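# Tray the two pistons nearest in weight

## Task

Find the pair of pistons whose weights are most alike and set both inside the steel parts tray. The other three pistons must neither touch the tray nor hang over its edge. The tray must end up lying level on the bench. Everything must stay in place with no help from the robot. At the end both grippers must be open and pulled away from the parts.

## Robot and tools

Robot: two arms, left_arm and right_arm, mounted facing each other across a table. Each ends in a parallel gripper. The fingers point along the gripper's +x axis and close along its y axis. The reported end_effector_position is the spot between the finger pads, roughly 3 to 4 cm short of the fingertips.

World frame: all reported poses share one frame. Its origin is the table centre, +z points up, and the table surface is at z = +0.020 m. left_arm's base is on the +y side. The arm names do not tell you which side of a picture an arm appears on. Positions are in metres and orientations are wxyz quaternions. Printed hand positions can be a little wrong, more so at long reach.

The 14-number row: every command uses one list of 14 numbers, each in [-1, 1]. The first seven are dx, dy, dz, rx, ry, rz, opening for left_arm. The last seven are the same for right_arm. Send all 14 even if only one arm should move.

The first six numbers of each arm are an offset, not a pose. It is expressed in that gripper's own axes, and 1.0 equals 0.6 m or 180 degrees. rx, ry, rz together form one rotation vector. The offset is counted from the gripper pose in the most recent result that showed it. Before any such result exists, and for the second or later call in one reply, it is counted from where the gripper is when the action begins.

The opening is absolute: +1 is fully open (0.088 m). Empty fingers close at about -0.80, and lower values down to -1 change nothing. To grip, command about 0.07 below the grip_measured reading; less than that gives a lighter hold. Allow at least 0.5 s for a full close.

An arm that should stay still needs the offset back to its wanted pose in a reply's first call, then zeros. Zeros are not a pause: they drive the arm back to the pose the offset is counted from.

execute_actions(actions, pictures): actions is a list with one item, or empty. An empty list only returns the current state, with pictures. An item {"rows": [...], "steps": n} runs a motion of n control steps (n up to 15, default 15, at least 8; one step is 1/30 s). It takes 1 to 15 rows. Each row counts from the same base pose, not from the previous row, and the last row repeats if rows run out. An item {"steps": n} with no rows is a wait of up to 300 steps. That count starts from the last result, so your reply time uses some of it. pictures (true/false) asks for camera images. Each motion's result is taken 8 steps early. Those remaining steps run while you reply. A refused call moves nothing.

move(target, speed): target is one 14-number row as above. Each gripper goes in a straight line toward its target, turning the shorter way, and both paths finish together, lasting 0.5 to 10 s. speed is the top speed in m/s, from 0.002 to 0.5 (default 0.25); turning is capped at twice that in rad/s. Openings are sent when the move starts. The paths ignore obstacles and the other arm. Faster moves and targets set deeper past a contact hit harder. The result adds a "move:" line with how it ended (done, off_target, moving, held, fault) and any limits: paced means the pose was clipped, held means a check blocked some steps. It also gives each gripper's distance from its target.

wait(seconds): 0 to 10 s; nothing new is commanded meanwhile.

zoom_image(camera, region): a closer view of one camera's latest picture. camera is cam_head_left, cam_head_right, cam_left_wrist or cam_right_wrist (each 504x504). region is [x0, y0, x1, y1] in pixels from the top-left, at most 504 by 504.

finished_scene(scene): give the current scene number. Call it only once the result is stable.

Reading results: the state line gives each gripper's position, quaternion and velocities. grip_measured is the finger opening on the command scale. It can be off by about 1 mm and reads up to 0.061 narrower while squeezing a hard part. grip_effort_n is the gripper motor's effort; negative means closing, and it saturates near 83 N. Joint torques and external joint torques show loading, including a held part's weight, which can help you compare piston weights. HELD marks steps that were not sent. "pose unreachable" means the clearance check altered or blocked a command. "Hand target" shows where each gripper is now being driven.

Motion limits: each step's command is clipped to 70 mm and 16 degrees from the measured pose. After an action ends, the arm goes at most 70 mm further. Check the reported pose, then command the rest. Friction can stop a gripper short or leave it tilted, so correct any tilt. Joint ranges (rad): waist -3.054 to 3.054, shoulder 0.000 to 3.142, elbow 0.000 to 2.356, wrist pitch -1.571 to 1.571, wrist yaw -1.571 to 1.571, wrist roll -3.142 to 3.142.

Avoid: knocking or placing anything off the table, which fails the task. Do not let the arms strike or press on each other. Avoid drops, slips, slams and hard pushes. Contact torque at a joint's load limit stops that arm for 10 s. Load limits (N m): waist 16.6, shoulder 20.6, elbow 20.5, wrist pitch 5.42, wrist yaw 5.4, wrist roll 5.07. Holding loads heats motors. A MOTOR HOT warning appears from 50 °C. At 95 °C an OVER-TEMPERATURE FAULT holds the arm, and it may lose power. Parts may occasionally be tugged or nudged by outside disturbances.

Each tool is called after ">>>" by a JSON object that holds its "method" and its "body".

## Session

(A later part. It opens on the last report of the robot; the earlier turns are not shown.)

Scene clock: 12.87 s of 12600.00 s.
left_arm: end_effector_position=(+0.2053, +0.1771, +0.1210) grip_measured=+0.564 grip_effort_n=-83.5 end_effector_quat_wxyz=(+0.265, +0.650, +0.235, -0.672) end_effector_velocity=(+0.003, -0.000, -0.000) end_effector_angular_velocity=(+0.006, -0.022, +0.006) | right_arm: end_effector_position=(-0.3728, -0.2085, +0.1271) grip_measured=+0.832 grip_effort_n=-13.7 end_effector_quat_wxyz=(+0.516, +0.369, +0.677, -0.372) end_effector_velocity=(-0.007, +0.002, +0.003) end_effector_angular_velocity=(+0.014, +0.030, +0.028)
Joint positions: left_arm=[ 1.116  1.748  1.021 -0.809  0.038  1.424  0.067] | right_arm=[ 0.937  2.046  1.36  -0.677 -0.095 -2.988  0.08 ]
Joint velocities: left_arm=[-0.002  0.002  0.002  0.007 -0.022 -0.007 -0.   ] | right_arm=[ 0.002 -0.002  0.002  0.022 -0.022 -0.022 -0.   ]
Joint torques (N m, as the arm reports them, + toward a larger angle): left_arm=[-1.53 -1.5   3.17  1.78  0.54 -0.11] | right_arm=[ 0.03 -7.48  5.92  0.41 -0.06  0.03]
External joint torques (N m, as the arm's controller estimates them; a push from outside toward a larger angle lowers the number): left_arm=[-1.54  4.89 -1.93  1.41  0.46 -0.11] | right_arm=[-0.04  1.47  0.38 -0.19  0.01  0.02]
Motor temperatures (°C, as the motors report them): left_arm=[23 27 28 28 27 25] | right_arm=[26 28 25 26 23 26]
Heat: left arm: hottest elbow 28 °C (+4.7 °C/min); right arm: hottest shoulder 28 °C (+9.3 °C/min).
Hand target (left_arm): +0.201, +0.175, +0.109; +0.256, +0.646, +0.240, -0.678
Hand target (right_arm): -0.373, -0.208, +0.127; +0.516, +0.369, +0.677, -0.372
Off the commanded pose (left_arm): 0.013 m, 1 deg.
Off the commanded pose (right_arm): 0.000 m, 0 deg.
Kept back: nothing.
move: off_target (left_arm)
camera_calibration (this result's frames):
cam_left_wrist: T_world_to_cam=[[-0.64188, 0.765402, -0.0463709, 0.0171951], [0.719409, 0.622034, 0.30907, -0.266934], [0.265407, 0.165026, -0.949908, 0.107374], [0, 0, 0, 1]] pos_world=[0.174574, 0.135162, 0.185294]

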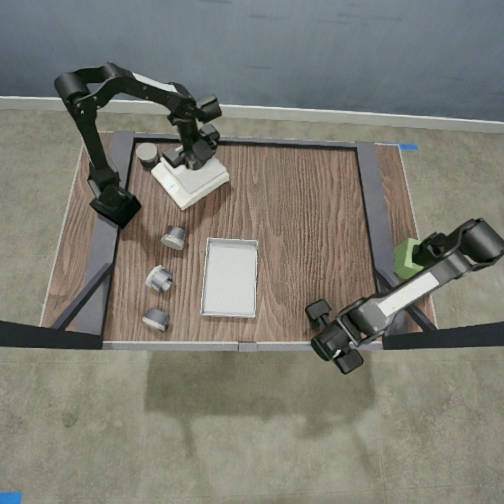

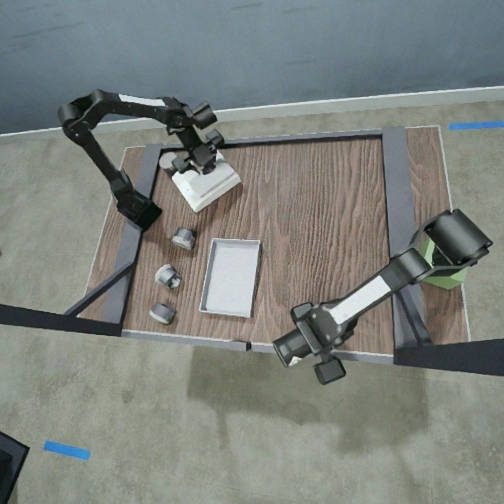

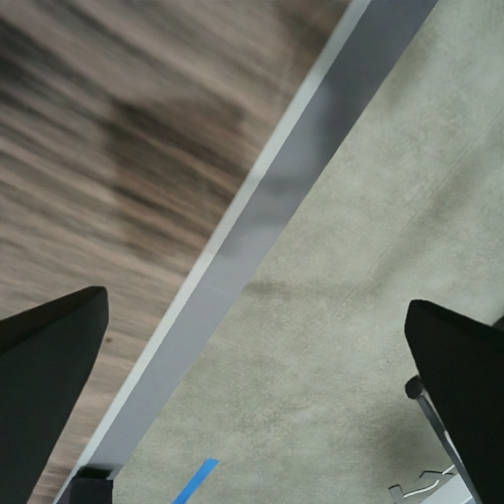

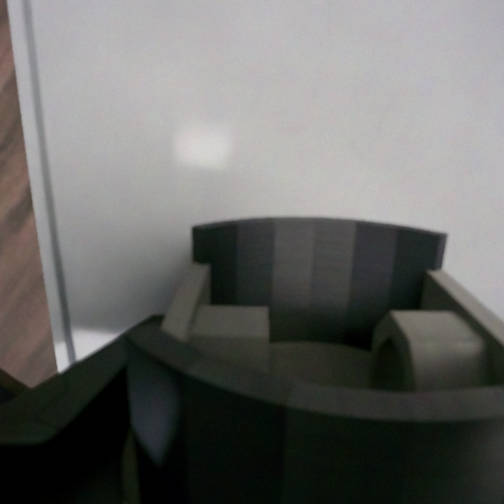

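Contact at z≈0.122. Release.

>>> {"method": "move", "body": {"target": [-0.012,0,0,0,0,0,1,0,0,0,0,0,0,0.83], "speed": 0.04}}

>>> {"method": "wait", "body": {"seconds": 1.5}}

>>> {"method": "zoom_image", "body": {"camera": "cam_head_left", "region": [145,155,205,215]}}

Scene clock: 13.80 s of 12600.00 s.
left_arm: end_effector_position=(+0.2032, +0.1796, +0.1235) grip_measured=+1.000 grip_effort_n=16.0 end_effector_quat_wxyz=(+0.260, +0.649, +0.241, -0.674) end_effector_velocity=(-0.001, +0.004, +0.002) end_effector_angular_velocity=(+0.023, -0.011, +0.015) | right_arm: end_effector_position=(-0.3728, -0.2085, +0.1271) grip_measured=+0.832 grip_effort_n=-13.3 end_effector_quat_wxyz=(+0.516, +0.369, +0.677, -0.372) end_effector_velocity=(+0.001, -0.002, +0.000) end_effector_angular_velocity=(-0.006, -0.001, +0.020)
Joint positions: left_arm=[ 1.116  1.744  1.027 -0.835  0.041  1.424  0.088] | right_arm=[ 0.937  2.046  1.36  -0.677 -0.095 -2.988  0.08 ]
Joint velocities: left_arm=[-0.007 -0.007  0.002 -0.022 -0.022 -0.022  0.   ] | right_arm=[-0.002 -0.002 -0.002 -0.007 -0.007 -0.022 -0.   ]
Joint torques (N m, as the arm reports them, + toward a larger angle): left_arm=[ 0.08 -6.06  4.55 -0.19  0.03  0.03] | right_arm=[ 0.03 -7.46  5.89  0.41 -0.07  0.03]
External joint torques (N m, as the arm's controller estimates them; a push from outside toward a larger angle lowers the number): left_arm=[ 0.07  0.25 -0.44 -0.49 -0.05  0.03] | right_arm=[ 0.03  1.44  0.46 -0.15  0.    0.02]
Motor temperatures (°C, as the motors report them): left_arm=[23 27 28 28 27 25] | right_arm=[26 28 25 26 23 26]
Heat: left arm: hottest elbow 28 °C (+4.3 °C/min); right arm: hottest shoulder 28 °C (+8.7 °C/min).
Hand target (left_arm): +0.205, +0.177, +0.128; +0.265, +0.650, +0.235, -0.672
Hand target (right_arm): -0.373, -0.208, +0.127; +0.516, +0.369, +0.677, -0.372
Off the commanded pose (left_arm): 0.006 m, 1 deg.
Off the commanded pose (right_arm): 0.000 m, 0 deg.
Kept back: nothing.
move: done
camera_calibration (this result's frames):
cam_left_wrist: T_world_to_cam=[[-0.64223, 0.765887, -0.0309432, 0.0121896], [0.722619, 0.618425, 0.308824, -0.267658], [0.25566, 0.175976, -0.950616, 0.110019], [0, 0, 0, 1]] pos_world=[0.173116, 0.13683, 0.187622]

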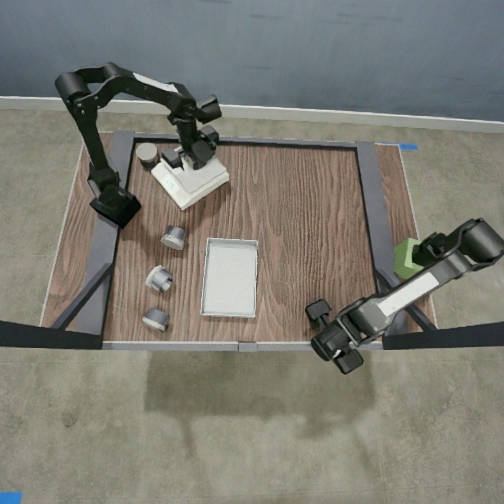

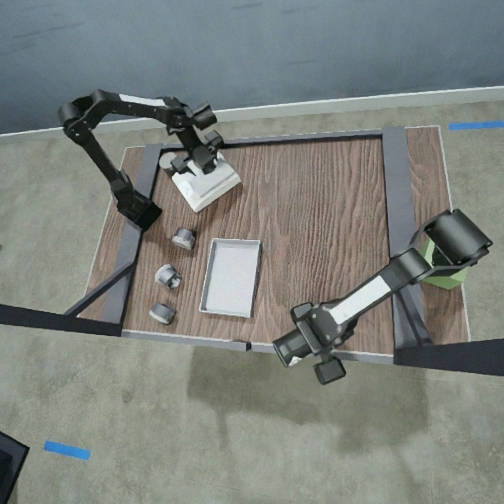

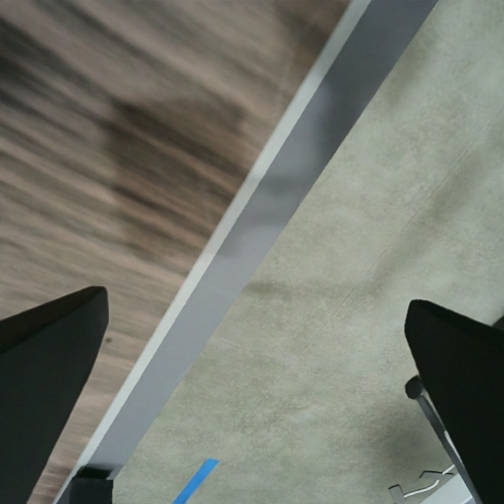

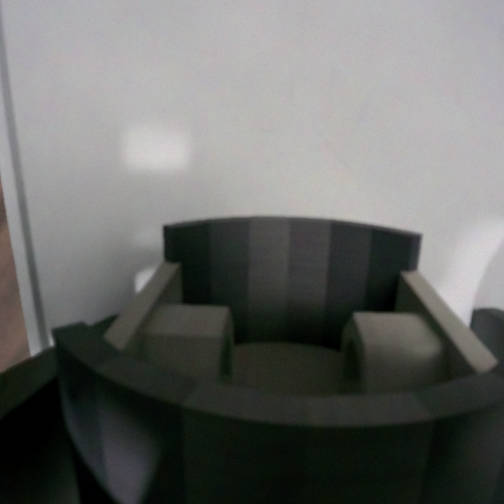

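Scene clock: 15.30 s of 12600.00 s.
left_arm: end_effector_position=(+0.2030, +0.1798, +0.1235) grip_measured=+1.000 grip_effort_n=15.6 end_effector_quat_wxyz=(+0.260, +0.648, +0.241, -0.674) end_effector_velocity=(-0.000, +0.001, +0.001) end_effector_angular_velocity=(+0.007, -0.004, +0.020) | right_arm: end_effector_position=(-0.3728, -0.2085, +0.1271) grip_measured=+0.832 grip_effort_n=-14.2 end_effector_quat_wxyz=(+0.516, +0.369, +0.677, -0.372) end_effector_velocity=(+0.005, -0.001, -0.001) end_effector_angular_velocity=(-0.007, -0.012, -0.016)
Joint positions: left_arm=[ 1.116  1.744  1.027 -0.836  0.041  1.424  0.088] | right_arm=[ 0.937  2.046  1.36  -0.677 -0.095 -2.988  0.08 ]
Joint velocities: left_arm=[-0.002 -0.002  0.002 -0.007 -0.007 -0.022  0.   ] | right_arm=[-0.007 -0.002 -0.007 -0.007  0.007  0.007 -0.   ]
Joint torques (N m, as the arm reports them, + toward a larger angle): left_arm=[ 0.08 -6.34  4.66 -0.18  0.02  0.02] | right_arm=[ 0.03 -7.46  5.92  0.41 -0.06  0.03]
External joint torques (N m, as the arm's controller estimates them; a push from outside toward a larger angle lowers the number): left_arm=[ 0.07  0.08 -0.47 -0.51 -0.06  0.02] | right_arm=[ 0.09  1.35  0.55 -0.14  0.    0.03]
Motor temperatures (°C, as the motors report them): left_arm=[23 28 29 28 27 25] | right_arm=[26 28 25 26 23 26]
Heat: left arm: hottest elbow 29 °C (+7.8 °C/min); right arm: hottest shoulder 28 °C (+7.8 °C/min).
Hand target (left_arm): +0.205, +0.178, +0.128; +0.265, +0.650, +0.236, -0.672
Hand target (right_arm): -0.373, -0.208, +0.127; +0.516, +0.369, +0.677, -0.372
Off the commanded pose (left_arm): 0.006 m, 1 deg.
Off the commanded pose (right_arm): 0.000 m, 0 deg.
Kept back: nothing.
Steps of this call (steps 1 to 45: nothing new was sent). Readings (end_effector_position):
1: left_arm (+0.2031, +0.1796, +0.1235) | right_arm (-0.3728, -0.2085, +0.1271)
2: left_arm (+0.2031, +0.1796, +0.1235) | right_arm (-0.3728, -0.2085, +0.1271)
4: left_arm (+0.2031, +0.1797, +0.1235) | right_arm (-0.3728, -0.2085, +0.1271)
8: left_arm (+0.2031, +0.1797, +0.1235) | right_arm (-0.3728, -0.2085, +0.1271)
45: the state above
camera_calibration (this result's frames):
cam_left_wrist: T_world_to_cam=[[-0.642249, 0.765916, -0.0298075, 0.0118002], [0.722812, 0.618129, 0.308965, -0.267691], [0.255066, 0.176887, -0.950606, 0.109968], [0, 0, 0, 1]] pos_world=[0.17302, 0.136978, 0.187595]

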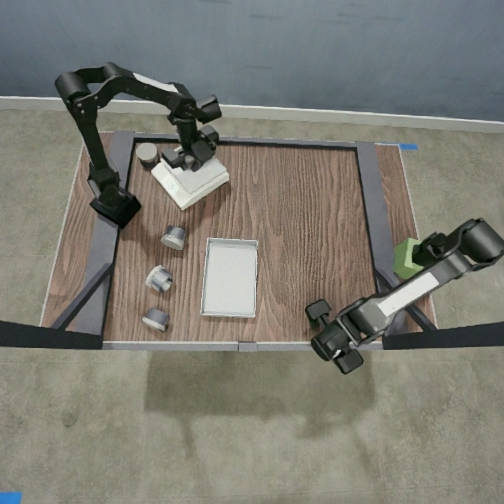

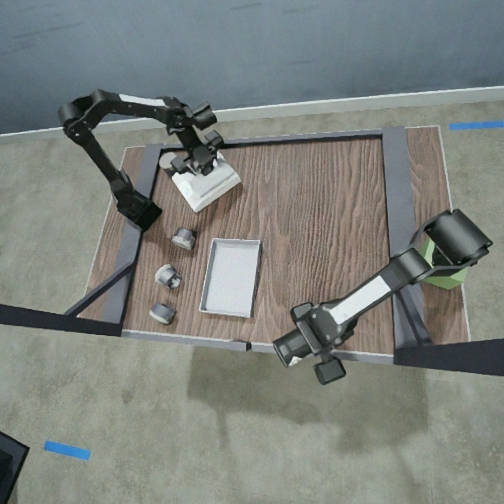

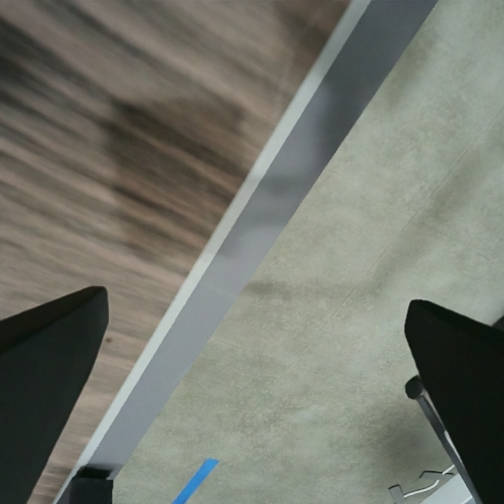

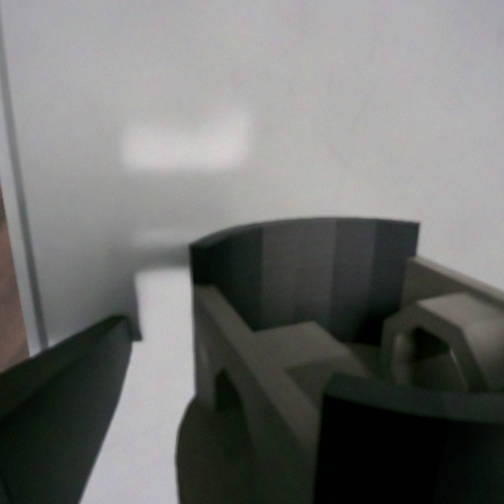

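Region (145, 155, 205, 215) of cam_head_left's 504x504 image, scaled by 8.400, with more detail than that image has.

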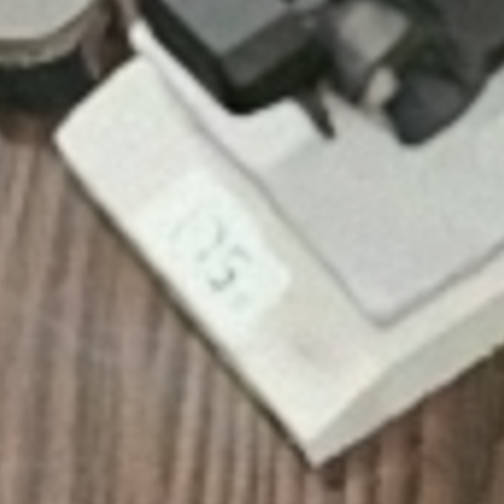

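>>> {"method": "wait", "body": {"seconds": 2}}

>>> {"method": "zoom_image", "body": {"camera": "cam_head_left", "region": [155,170,190,205]}}

>>> {"method": "zoom_image", "body": {"camera": "cam_head_right", "region": [168,170,208,210]}}

Scene clock: 17.60 s of 12600.00 s.
left_arm: end_effector_position=(+0.2030, +0.1798, +0.1235) grip_measured=+1.000 grip_effort_n=15.6 end_effector_quat_wxyz=(+0.260, +0.648, +0.241, -0.674) end_effector_velocity=(+0.000, +0.005, -0.001) end_effector_angular_velocity=(+0.022, -0.011, +0.005) | right_arm: end_effector_position=(-0.3728, -0.2085, +0.1271) grip_measured=+0.832 grip_effort_n=-13.7 end_effector_quat_wxyz=(+0.516, +0.369, +0.677, -0.372) end_effector_velocity=(-0.000, -0.003, +0.000) end_effector_angular_velocity=(-0.012, +0.003, -0.003)
Joint positions: left_arm=[ 1.116  1.744  1.027 -0.836  0.041  1.424  0.088] | right_arm=[ 0.937  2.046  1.36  -0.677 -0.095 -2.988  0.08 ]
Joint velocities: left_arm=[-0.002 -0.002 -0.007 -0.007 -0.022 -0.007  0.   ] | right_arm=[ 0.002 -0.002 -0.002 -0.007 -0.007  0.007 -0.   ]
Joint torques (N m, as the arm reports them, + toward a larger angle): left_arm=[ 0.08 -6.36  4.71 -0.18  0.03  0.03] | right_arm=[ 0.02 -7.49  5.91  0.41 -0.07  0.02]
External joint torques (N m, as the arm's controller estimates them; a push from outside toward a larger angle lowers the number): left_arm=[ 0.03 -0.03 -0.33 -0.5  -0.04  0.03] | right_arm=[-0.1   1.36  0.51 -0.15  0.01  0.02]
Motor temperatures (°C, as the motors report them): left_arm=[23 28 29 28 27 25] | right_arm=[26 28 25 26 23 26]
Heat: left arm: hottest elbow 29 °C (+6.8 °C/min); right arm: hottest shoulder 28 °C (+6.8 °C/min).
Hand target (left_arm): +0.205, +0.178, +0.128; +0.265, +0.650, +0.236, -0.672
Hand target (right_arm): -0.373, -0.208, +0.127; +0.516, +0.369, +0.677, -0.372
Off the commanded pose (left_arm): 0.006 m, 1 deg.
Off the commanded pose (right_arm): 0.000 m, 0 deg.
Kept back: nothing.
Steps of this call (steps 1 to 69: nothing new was sent). Readings (end_effector_position):
1: left_arm (+0.2030, +0.1798, +0.1235) | right_arm (-0.3728, -0.2085, +0.1271)
2: left_arm (+0.2030, +0.1798, +0.1235) | right_arm (-0.3728, -0.2085, +0.1271)
4: left_arm (+0.2030, +0.1798, +0.1235) | right_arm (-0.3728, -0.2085, +0.1271)
8: left_arm (+0.2030, +0.1798, +0.1235) | right_arm (-0.3728, -0.2085, +0.1271)
69: the state above
camera_calibration (this result's frames):
cam_left_wrist: T_world_to_cam=[[-0.642249, 0.765916, -0.0298075, 0.0118002], [0.722812, 0.618129, 0.308965, -0.267691], [0.255066, 0.176887, -0.950606, 0.109968], [0, 0, 0, 1]] pos_world=[0.17302, 0.136978, 0.187595]

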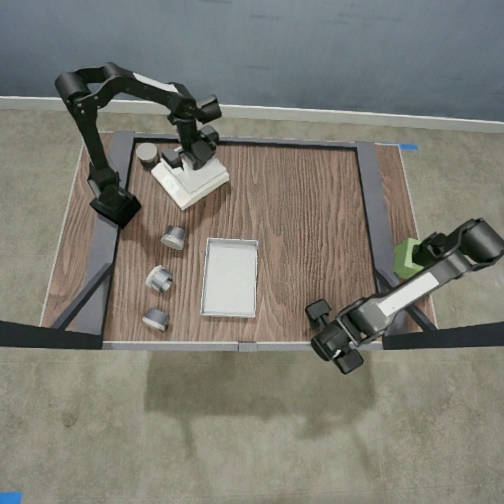

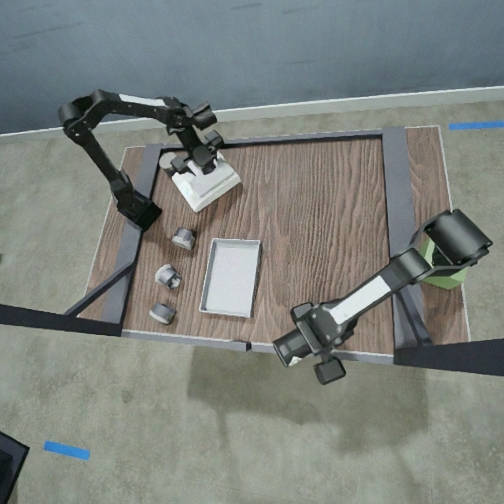

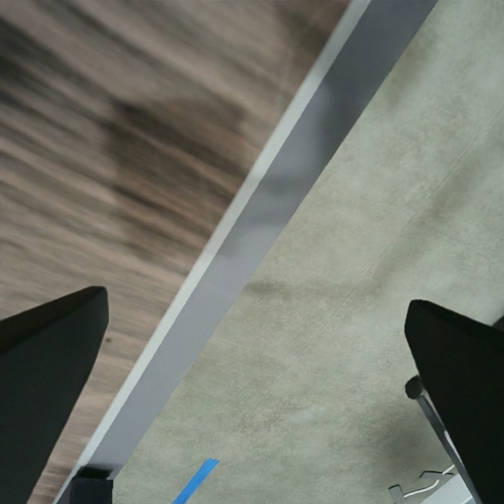

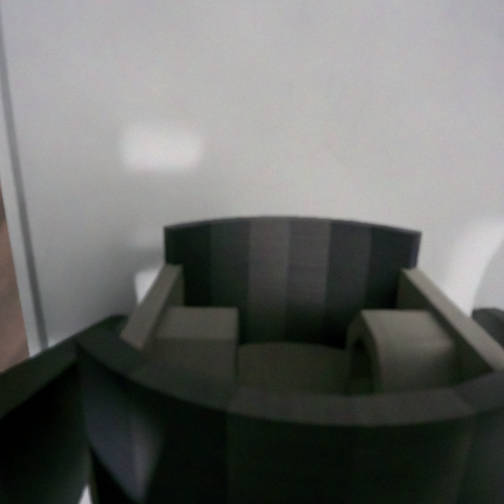

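Region (155, 170, 190, 205) of cam_head_left's 504x504 image, scaled by 14.400, with more detail than that image has.

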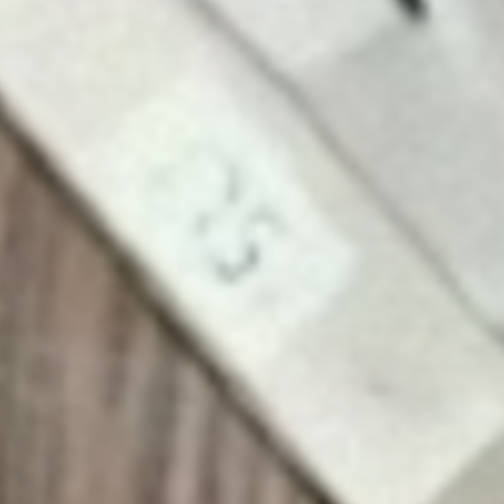

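Region (168, 170, 208, 210) of cam_head_right's 504x504 image, scaled by 12.600, with more detail than that image has.

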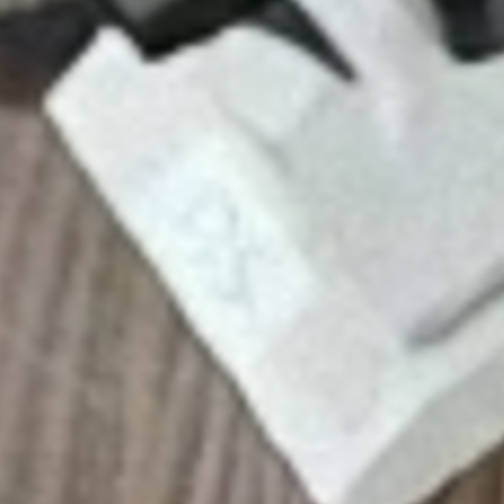

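>>> {"method": "move", "body": {"target": [0,0,0,0,0,0,0.45,0,0,0,0,0,0,0.83]}}

>>> {"method": "move", "body": {"target": [-0.025,0,0,0,0,0,0.45,0,0,0,0,0,0,0.83]}}

>>> {"method": "move", "body": {"target": [0,-0.055,0.02,0.5,0,0,0.45,0,0,0,0,0,0,0.83], "speed": 0.5}}

Scene clock: 19.03 s of 12600.00 s.
left_arm: end_effector_position=(+0.2031, +0.1800, +0.1235) grip_measured=+0.554 grip_effort_n=-83.5 end_effector_quat_wxyz=(+0.259, +0.649, +0.241, -0.673) end_effector_velocity=(-0.003, +0.003, -0.001) end_effector_angular_velocity=(+0.014, +0.001, +0.000) | right_arm: end_effector_position=(-0.3728, -0.2085, +0.1271) grip_measured=+0.832 grip_effort_n=-13.7 end_effector_quat_wxyz=(+0.516, +0.369, +0.677, -0.372) end_effector_velocity=(+0.004, -0.002, -0.001) end_effector_angular_velocity=(-0.018, +0.002, -0.027)
Joint positions: left_arm=[ 1.116  1.744  1.027 -0.837  0.04   1.424  0.066] | right_arm=[ 0.937  2.046  1.36  -0.677 -0.095 -2.988  0.08 ]
Joint velocities: left_arm=[-0.007 -0.002 -0.007 -0.007 -0.007 -0.007 -0.   ] | right_arm=[-0.007 -0.002 -0.007 -0.007 -0.007  0.022  0.   ]
Joint torques (N m, as the arm reports them, + toward a larger angle): left_arm=[-0.06 -5.39  3.74  0.04  0.14 -0.02] | right_arm=[ 0.03 -7.48  5.92  0.4  -0.05  0.02]
External joint torques (N m, as the arm's controller estimates them; a push from outside toward a larger angle lowers the number): left_arm=[-0.04  0.98 -1.33 -0.28  0.06 -0.02] | right_arm=[ 0.07  1.3   0.58 -0.14  0.01  0.02]
Motor temperatures (°C, as the motors report them): left_arm=[23 28 29 28 27 25] | right_arm=[26 28 25 26 23 26]
Heat: left arm: hottest elbow 29 °C (+6.3 °C/min); right arm: hottest shoulder 28 °C (+6.3 °C/min).
Hand target (left_arm): +0.203, +0.180, +0.123; +0.260, +0.649, +0.241, -0.674
Hand target (right_arm): -0.373, -0.208, +0.127; +0.516, +0.369, +0.677, -0.372
Off the commanded pose (left_arm): 0.000 m, 0 deg.
Off the commanded pose (right_arm): 0.000 m, 0 deg.
Kept back: nothing.
move: done
camera_calibration (this result's frames):
cam_left_wrist: T_world_to_cam=[[-0.642248, 0.765941, -0.0291875, 0.0115746], [0.722632, 0.617752, 0.310138, -0.267911], [0.255578, 0.178094, -0.950243, 0.109538], [0, 0, 0, 1]] pos_world=[0.173039, 0.137129, 0.187515]

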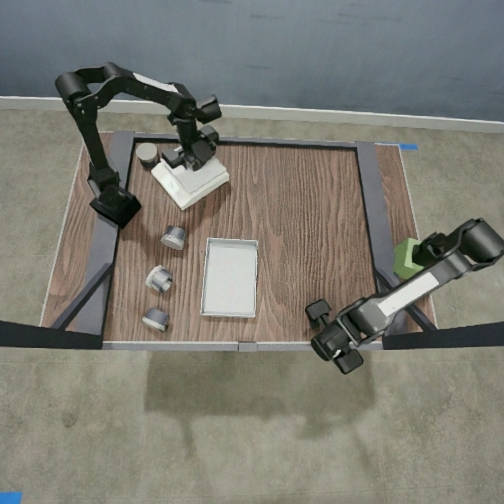

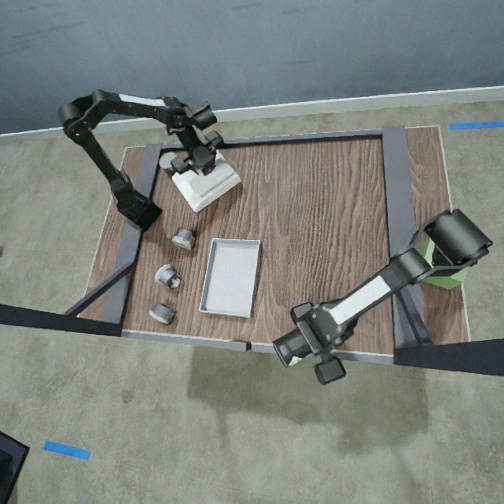

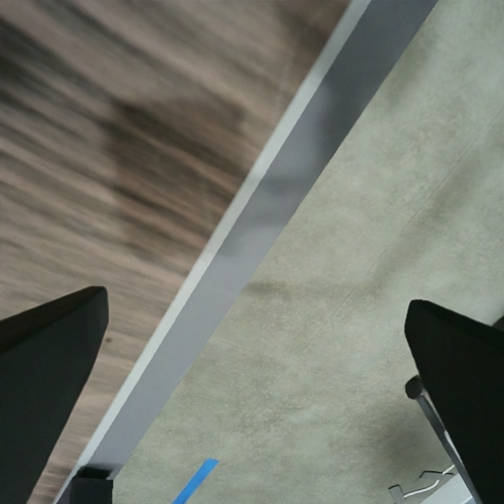

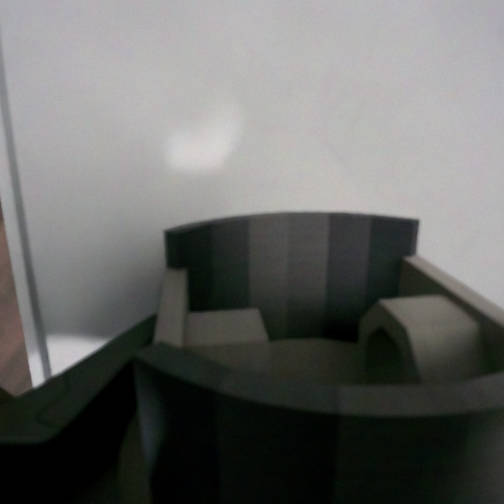

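Scene clock: 19.80 s of 12600.00 s.
left_arm: end_effector_position=(+0.2006, +0.1837, +0.1319) grip_measured=+0.554 grip_effort_n=-83.5 end_effector_quat_wxyz=(+0.252, +0.647, +0.249, -0.675) end_effector_velocity=(-0.002, -0.000, +0.001) end_effector_angular_velocity=(-0.001, +0.008, +0.034) | right_arm: end_effector_position=(-0.3728, -0.2085, +0.1271) grip_measured=+0.832 grip_effort_n=-13.7 end_effector_quat_wxyz=(+0.516, +0.369, +0.677, -0.372) end_effector_velocity=(+0.006, -0.002, -0.001) end_effector_angular_velocity=(-0.004, -0.031, +0.000)
Joint positions: left_arm=[ 1.116  1.731  1.049 -0.895  0.04   1.424  0.066] | right_arm=[ 0.937  2.046  1.36  -0.677 -0.095 -2.988  0.08 ]
Joint velocities: left_arm=[-0.002 -0.002  0.002 -0.007  0.007 -0.037 -0.   ] | right_arm=[-0.002 -0.002 -0.002 -0.022  0.022 -0.007 -0.   ]
Joint torques (N m, as the arm reports them, + toward a larger angle): left_arm=[ 0.17 -6.52  5.13 -0.25  0.11  0.05] | right_arm=[ 0.01 -7.44  5.91  0.41 -0.06  0.04]
External joint torques (N m, as the arm's controller estimates them; a push from outside toward a larger angle lowers the number): left_arm=[ 0.18 -0.16 -0.07 -0.55  0.02  0.05] | right_arm=[ 0.03  1.34  0.59 -0.12  0.    0.03]
Motor temperatures (°C, as the motors report them): left_arm=[23 29 29 28 27 25] | right_arm=[26 29 25 26 23 26]
Heat: left arm: hottest shoulder 29 °C (+6.1 °C/min); right arm: hottest shoulder 29 °C (+9.1 °C/min).
Hand target (left_arm): +0.203, +0.181, +0.138; +0.259, +0.649, +0.242, -0.673
Hand target (right_arm): -0.373, -0.208, +0.127; +0.516, +0.369, +0.677, -0.372
Off the commanded pose (left_arm): 0.008 m, 1 deg.
Off the commanded pose (right_arm): 0.000 m, 0 deg.
Kept back: nothing.
move: done
camera_calibration (this result's frames):
cam_left_wrist: T_world_to_cam=[[-0.642471, 0.766283, -0.00646811, 0.00439185], [0.726525, 0.611778, 0.312871, -0.271131], [0.243704, 0.196311, -0.949774, 0.116522], [0, 0, 0, 1]] pos_world=[0.171408, 0.139632, 0.195527]

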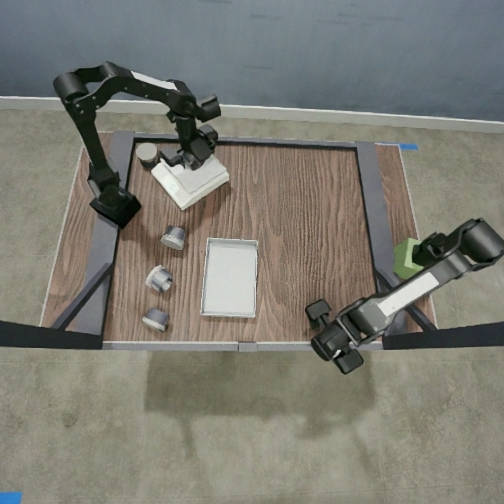

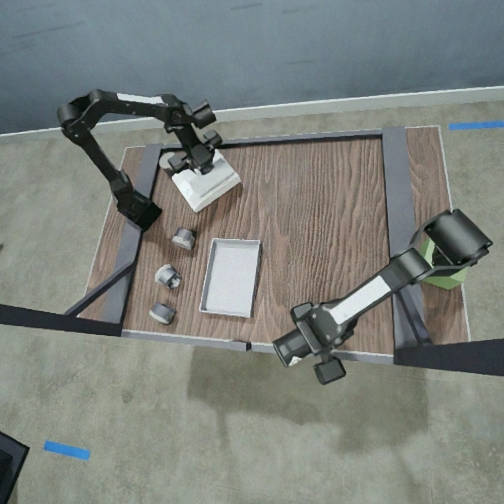

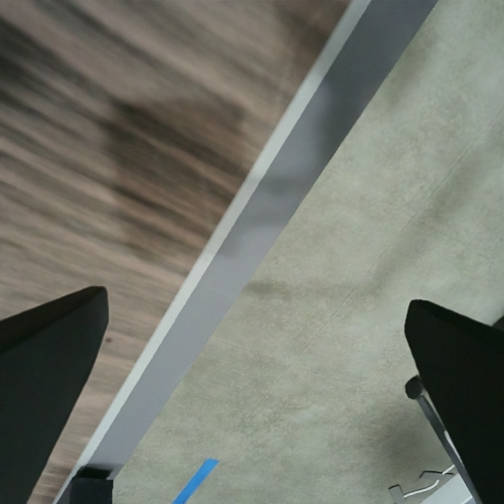

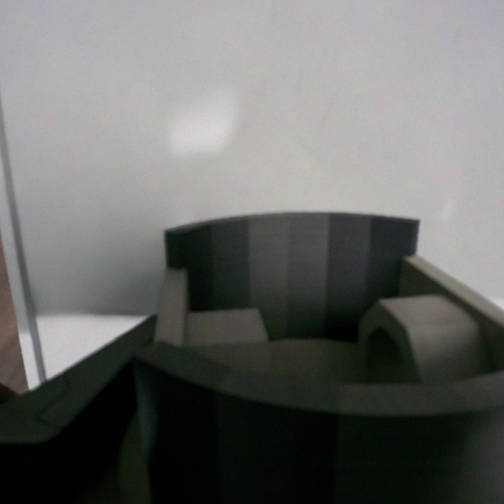

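Scene clock: 21.97 s of 12600.00 s.
left_arm: end_effector_position=(+0.1709, +0.2004, +0.1311) grip_measured=+0.554 grip_effort_n=-83.5 end_effector_quat_wxyz=(-0.280, +0.634, -0.296, -0.657) end_effector_velocity=(-0.004, +0.004, +0.001) end_effector_angular_velocity=(+0.012, +0.015, +0.005) | right_arm: end_effector_position=(-0.3728, -0.2085, +0.1271) grip_measured=+0.832 grip_effort_n=-13.3 end_effector_quat_wxyz=(+0.516, +0.369, +0.677, -0.372) end_effector_velocity=(+0.000, -0.000, +0.001) end_effector_angular_velocity=(+0.003, -0.008, +0.008)
Joint positions: left_arm=[ 1.054  1.631  0.933 -0.885  0.038  2.925  0.066] | right_arm=[ 0.937  2.046  1.36  -0.677 -0.095 -2.988  0.08 ]
Joint velocities: left_arm=[-0.002 -0.007 -0.002 -0.022  0.007 -0.007 -0.   ] | right_arm=[ 0.002 -0.002  0.002 -0.007  0.007 -0.007 -0.   ]
Joint torques (N m, as the arm reports them, + toward a larger angle): left_arm=[-0.35 -5.72  3.13 -0.02  0.17  0.1 ] | right_arm=[ 0.   -7.5   5.92  0.41 -0.06  0.03]
External joint torques (N m, as the arm's controller estimates them; a push from outside toward a larger angle lowers the number): left_arm=[-0.34 -0.21 -1.9  -0.22  0.12  0.1 ] | right_arm=[-0.08  1.39  0.45 -0.17  0.01  0.02]
Motor temperatures (°C, as the motors report them): left_arm=[23 29 29 28 27 25] | right_arm=[26 29 25 26 23 26]
Heat: left arm: hottest shoulder 29 °C (+5.5 °C/min); right arm: hottest shoulder 29 °C (+8.2 °C/min).
Hand target (left_arm): +0.170, +0.200, +0.133; -0.280, +0.635, -0.301, -0.654
Hand target (right_arm): -0.373, -0.208, +0.127; +0.516, +0.369, +0.677, -0.372
Off the commanded pose (left_arm): 0.002 m, 1 deg.
Off the commanded pose (right_arm): 0.000 m, 0 deg.
Kept back: nothing.
move: done
camera_calibration (this result's frames):
cam_left_wrist: T_world_to_cam=[[0.760244, 0.647605, -0.0513601, -0.237534], [0.624768, -0.707184, 0.330993, 0.019847], [0.178032, -0.283724, -0.942234, 0.226128], [0, 0, 0, 1]] pos_world=[0.127926, 0.232021, 0.194297]

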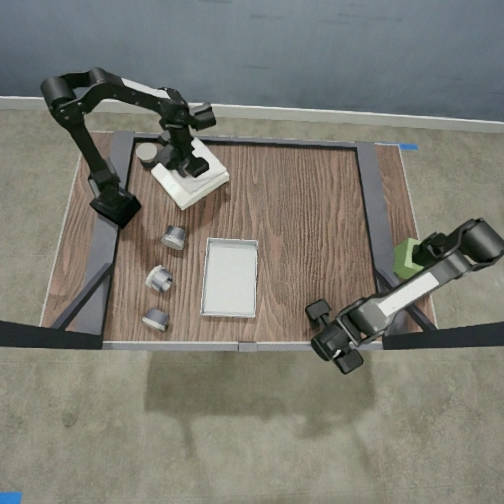

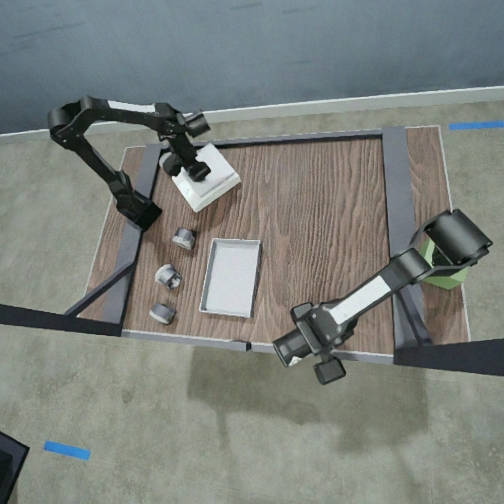

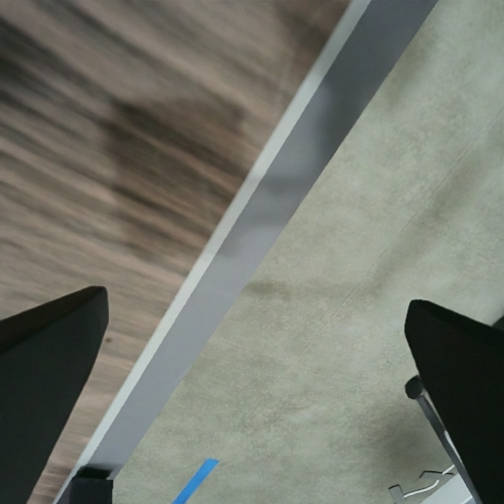

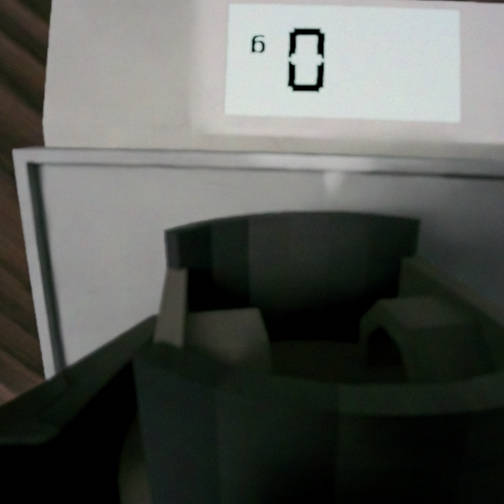

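Great view. Lower, shifting slightly toward centre (image right = −y).

>>> {"method": "move", "body": {"target": [0.022,-0.025,0,0,0,0,0.45,0,0,0,0,0,0,0.83], "speed": 0.04}}

>>> {"method": "move", "body": {"target": [-0.004,0,0,0,0,0,0.8,0,0,0,0,0,0,0.83]}}

>>> {"method": "wait", "body": {"seconds": 2}}

Scene clock: 22.97 s of 12600.00 s.
left_arm: end_effector_position=(+0.1809, +0.2074, +0.1215) grip_measured=+0.554 grip_effort_n=-83.5 end_effector_quat_wxyz=(-0.277, +0.637, -0.299, -0.654) end_effector_velocity=(+0.000, +0.003, +0.000) end_effector_angular_velocity=(+0.009, -0.003, -0.020) | right_arm: end_effector_position=(-0.3728, -0.2085, +0.1271) grip_measured=+0.832 grip_effort_n=-13.7 end_effector_quat_wxyz=(+0.516, +0.369, +0.677, -0.372) end_effector_velocity=(-0.002, -0.004, +0.000) end_effector_angular_velocity=(-0.028, +0.026, -0.002)
Joint positions: left_arm=[ 1.102  1.639  0.898 -0.834  0.04   2.975  0.066] | right_arm=[ 0.937  2.046  1.36  -0.677 -0.095 -2.988  0.08 ]
Joint velocities: left_arm=[ 0.002 -0.002 -0.002 -0.007 -0.007  0.022 -0.   ] | right_arm=[-0.002 -0.002 -0.002 -0.007 -0.037  0.007 -0.   ]
Joint torques (N m, as the arm reports them, + toward a larger angle): left_arm=[ 0.7  -3.84  2.83  0.33 -0.09  0.11] | right_arm=[ 0.03 -7.47  5.93  0.42 -0.06  0.02]
External joint torques (N m, as the arm's controller estimates them; a push from outside toward a larger angle lowers the number): left_arm=[ 0.69  1.61 -2.13  0.1  -0.13  0.11] | right_arm=[ 0.06  1.4   0.52 -0.14  0.01  0.02]
Motor temperatures (°C, as the motors report them): left_arm=[23 29 29 28 27 25] | right_arm=[26 29 26 26 23 26]
Heat: left arm: hottest shoulder 29 °C (+5.2 °C/min); right arm: hottest shoulder 29 °C (+7.8 °C/min).
Hand target (left_arm): +0.181, +0.210, +0.118; -0.280, +0.634, -0.296, -0.657
Hand target (right_arm): -0.373, -0.208, +0.127; +0.516, +0.369, +0.677, -0.372
Off the commanded pose (left_arm): 0.005 m, 1 deg.
Off the commanded pose (right_arm): 0.000 m, 0 deg.
Kept back: nothing.
move: done
camera_calibration (this result's frames):
cam_left_wrist: T_world_to_cam=[[0.761355, 0.645939, -0.0556939, -0.249524], [0.622722, -0.704666, 0.340093, 0.020494], [0.180434, -0.293613, -0.938741, 0.218488], [0, 0, 0, 1]] pos_world=[0.137791, 0.23977, 0.184237]

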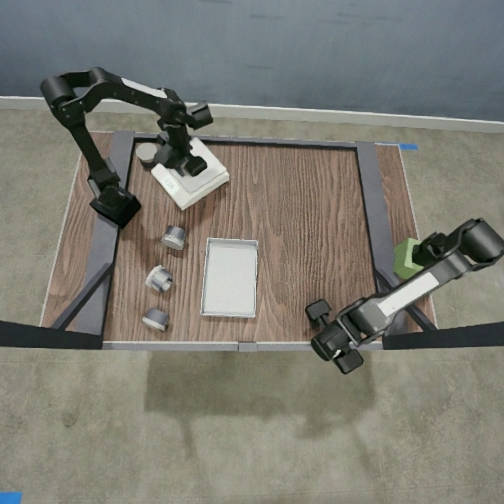

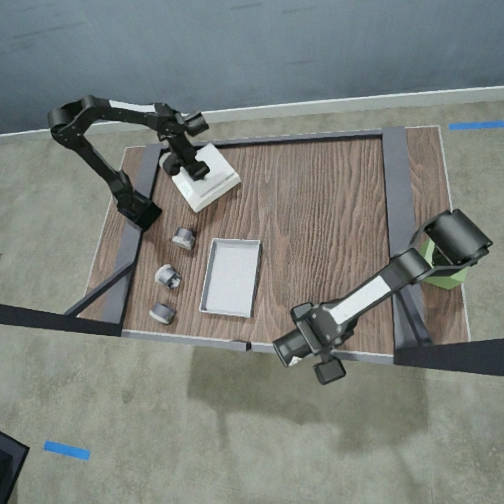

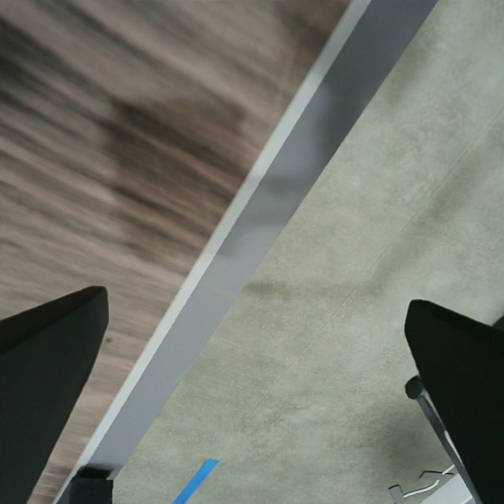

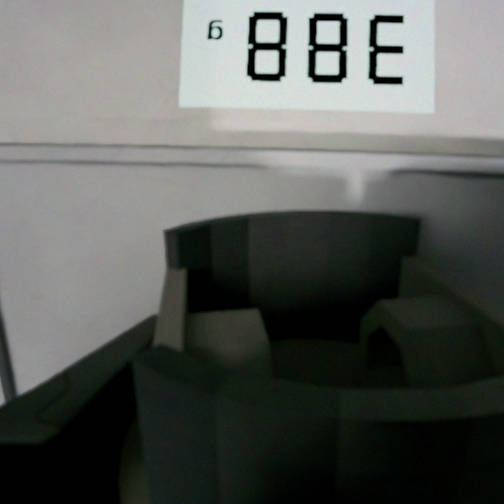

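Scene clock: 23.67 s of 12600.00 s.
left_arm: end_effector_position=(+0.1800, +0.2088, +0.1215) grip_measured=+0.797 grip_effort_n=15.6 end_effector_quat_wxyz=(-0.279, +0.634, -0.298, -0.657) end_effector_velocity=(-0.002, +0.001, +0.001) end_effector_angular_velocity=(-0.002, +0.007, -0.010) | right_arm: end_effector_position=(-0.3728, -0.2085, +0.1271) grip_measured=+0.832 grip_effort_n=-13.3 end_effector_quat_wxyz=(+0.516, +0.369, +0.677, -0.372) end_effector_velocity=(+0.003, -0.001, +0.000) end_effector_angular_velocity=(-0.012, +0.003, -0.013)
Joint positions: left_arm=[ 1.102  1.639  0.898 -0.842  0.04   2.975  0.078] | right_arm=[ 0.937  2.046  1.36  -0.677 -0.095 -2.988  0.08 ]
Joint velocities: left_arm=[-0.002 -0.007 -0.002 -0.007  0.007  0.007  0.   ] | right_arm=[-0.007 -0.002 -0.002 -0.007 -0.007  0.007 -0.   ]
Joint torques (N m, as the arm reports them, + toward a larger angle): left_arm=[ 0.   -5.    4.2  -0.32  0.07 -0.01] | right_arm=[-0.01 -7.47  5.89  0.41 -0.06  0.02]
External joint torques (N m, as the arm's controller estimates them; a push from outside toward a larger angle lowers the number): left_arm=[ 0.01  0.46 -0.75 -0.54  0.02 -0.01] | right_arm=[ 0.06  1.34  0.52 -0.14  0.    0.02]
Motor temperatures (°C, as the motors report them): left_arm=[23 29 29 27 27 25] | right_arm=[26 29 26 26 23 26]
Heat: left arm: hottest shoulder 29 °C (+5.1 °C/min); right arm: hottest shoulder 29 °C (+7.6 °C/min).
Hand target (left_arm): +0.181, +0.207, +0.124; -0.277, +0.637, -0.299, -0.654
Hand target (right_arm): -0.373, -0.208, +0.127; +0.516, +0.369, +0.677, -0.372
Off the commanded pose (left_arm): 0.003 m, 0 deg.
Off the commanded pose (right_arm): 0.000 m, 0 deg.
Kept back: nothing.
move: done
camera_calibration (this result's frames):
cam_left_wrist: T_world_to_cam=[[0.76113, 0.646295, -0.0546317, -0.249917], [0.624094, -0.706836, 0.333, 0.0231025], [0.1766, -0.287552, -0.941343, 0.218814], [0, 0, 0, 1]] pos_world=[0.137159, 0.24077, 0.184632]

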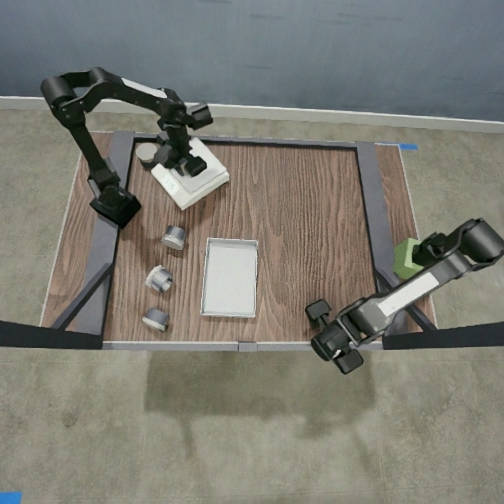

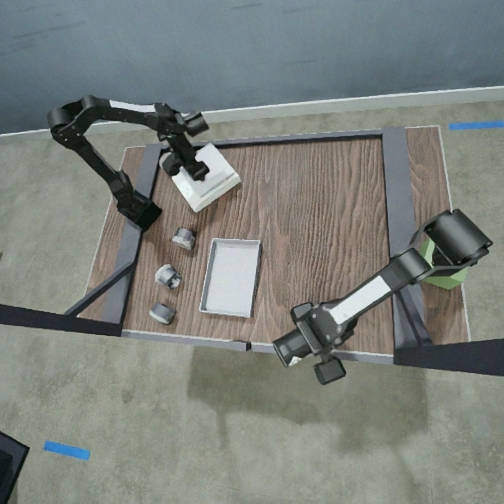

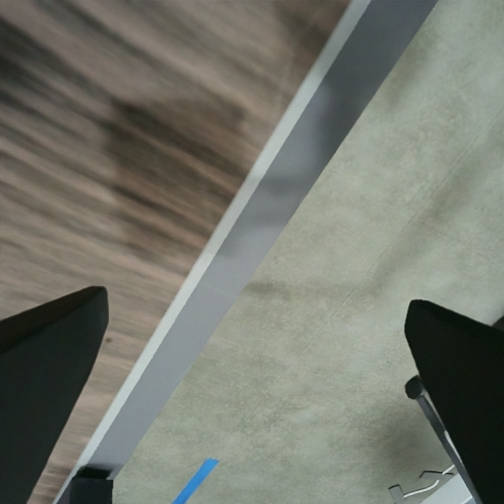

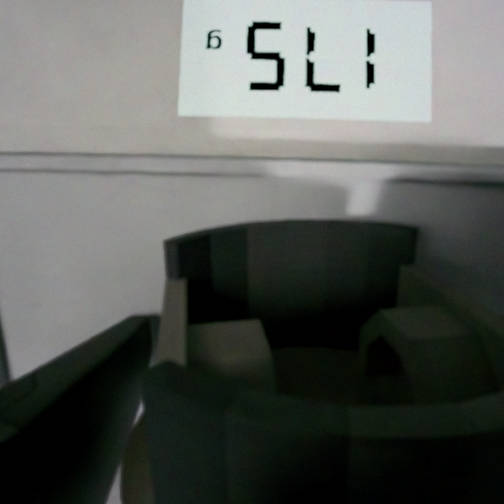

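Scene clock: 25.67 s of 12600.00 s.
left_arm: end_effector_position=(+0.1800, +0.2089, +0.1215) grip_measured=+0.798 grip_effort_n=15.6 end_effector_quat_wxyz=(-0.279, +0.634, -0.298, -0.657) end_effector_velocity=(-0.001, +0.002, +0.000) end_effector_angular_velocity=(+0.010, -0.002, -0.010) | right_arm: end_effector_position=(-0.3728, -0.2085, +0.1271) grip_measured=+0.832 grip_effort_n=-13.7 end_effector_quat_wxyz=(+0.516, +0.369, +0.677, -0.372) end_effector_velocity=(+0.001, -0.002, +0.000) end_effector_angular_velocity=(-0.020, +0.014, -0.010)
Joint positions: left_arm=[ 1.102  1.639  0.898 -0.842  0.04   2.975  0.078] | right_arm=[ 0.937  2.046  1.36  -0.677 -0.095 -2.988  0.08 ]
Joint velocities: left_arm=[-0.002 -0.002 -0.002 -0.007 -0.007  0.007 -0.   ] | right_arm=[-0.007 -0.002 -0.002 -0.007 -0.022  0.007 -0.   ]
Joint torques (N m, as the arm reports them, + toward a larger angle): left_arm=[-0.02 -5.02  4.21 -0.33  0.08 -0.01] | right_arm=[ 0.04 -7.49  5.89  0.4  -0.05  0.03]
External joint torques (N m, as the arm's controller estimates them; a push from outside toward a larger angle lowers the number): left_arm=[ 0.01  0.42 -0.76 -0.55  0.02  0.  ] | right_arm=[ 0.13  1.35  0.49 -0.16  0.01  0.03]
Motor temperatures (°C, as the motors report them): left_arm=[23 29 29 27 27 25] | right_arm=[26 29 26 26 23 26]
Heat: left arm: hottest shoulder 29 °C (+4.7 °C/min); right arm: hottest shoulder 29 °C (+7.0 °C/min).
Hand target (left_arm): +0.181, +0.207, +0.124; -0.277, +0.637, -0.299, -0.654
Hand target (right_arm): -0.373, -0.208, +0.127; +0.516, +0.369, +0.677, -0.372
Off the commanded pose (left_arm): 0.003 m, 0 deg.
Off the commanded pose (right_arm): 0.000 m, 0 deg.
Kept back: nothing.
Steps of this call (steps 1 to 60: nothing new was sent). Readings (end_effector_position):
1: left_arm (+0.1800, +0.2088, +0.1215) | right_arm (-0.3728, -0.2085, +0.1271)
2: left_arm (+0.1800, +0.2088, +0.1215) | right_arm (-0.3728, -0.2085, +0.1271)
4: left_arm (+0.1800, +0.2088, +0.1215) | right_arm (-0.3728, -0.2085, +0.1271)
8: left_arm (+0.1800, +0.2089, +0.1215) | right_arm (-0.3728, -0.2085, +0.1271)
60: the state above
camera_calibration (this result's frames):
cam_left_wrist: T_world_to_cam=[[0.761119, 0.646312, -0.0545785, -0.249937], [0.624162, -0.706944, 0.332645, 0.023233], [0.176409, -0.287248, -0.941472, 0.218829], [0, 0, 0, 1]] pos_world=[0.137127, 0.24082, 0.184652]

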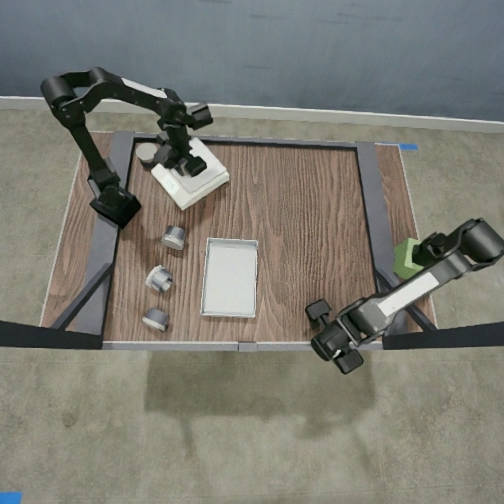

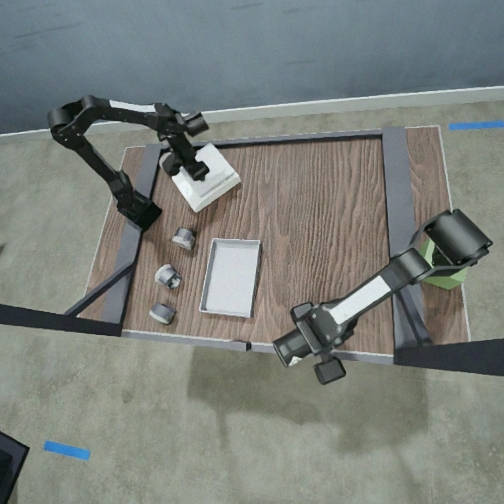

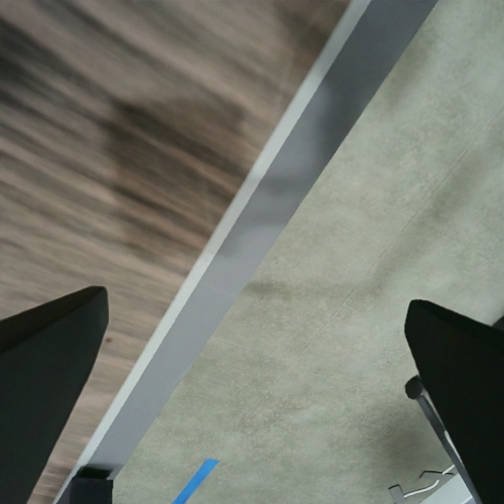

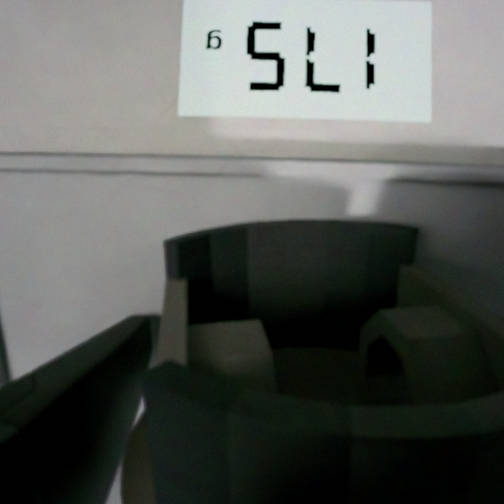

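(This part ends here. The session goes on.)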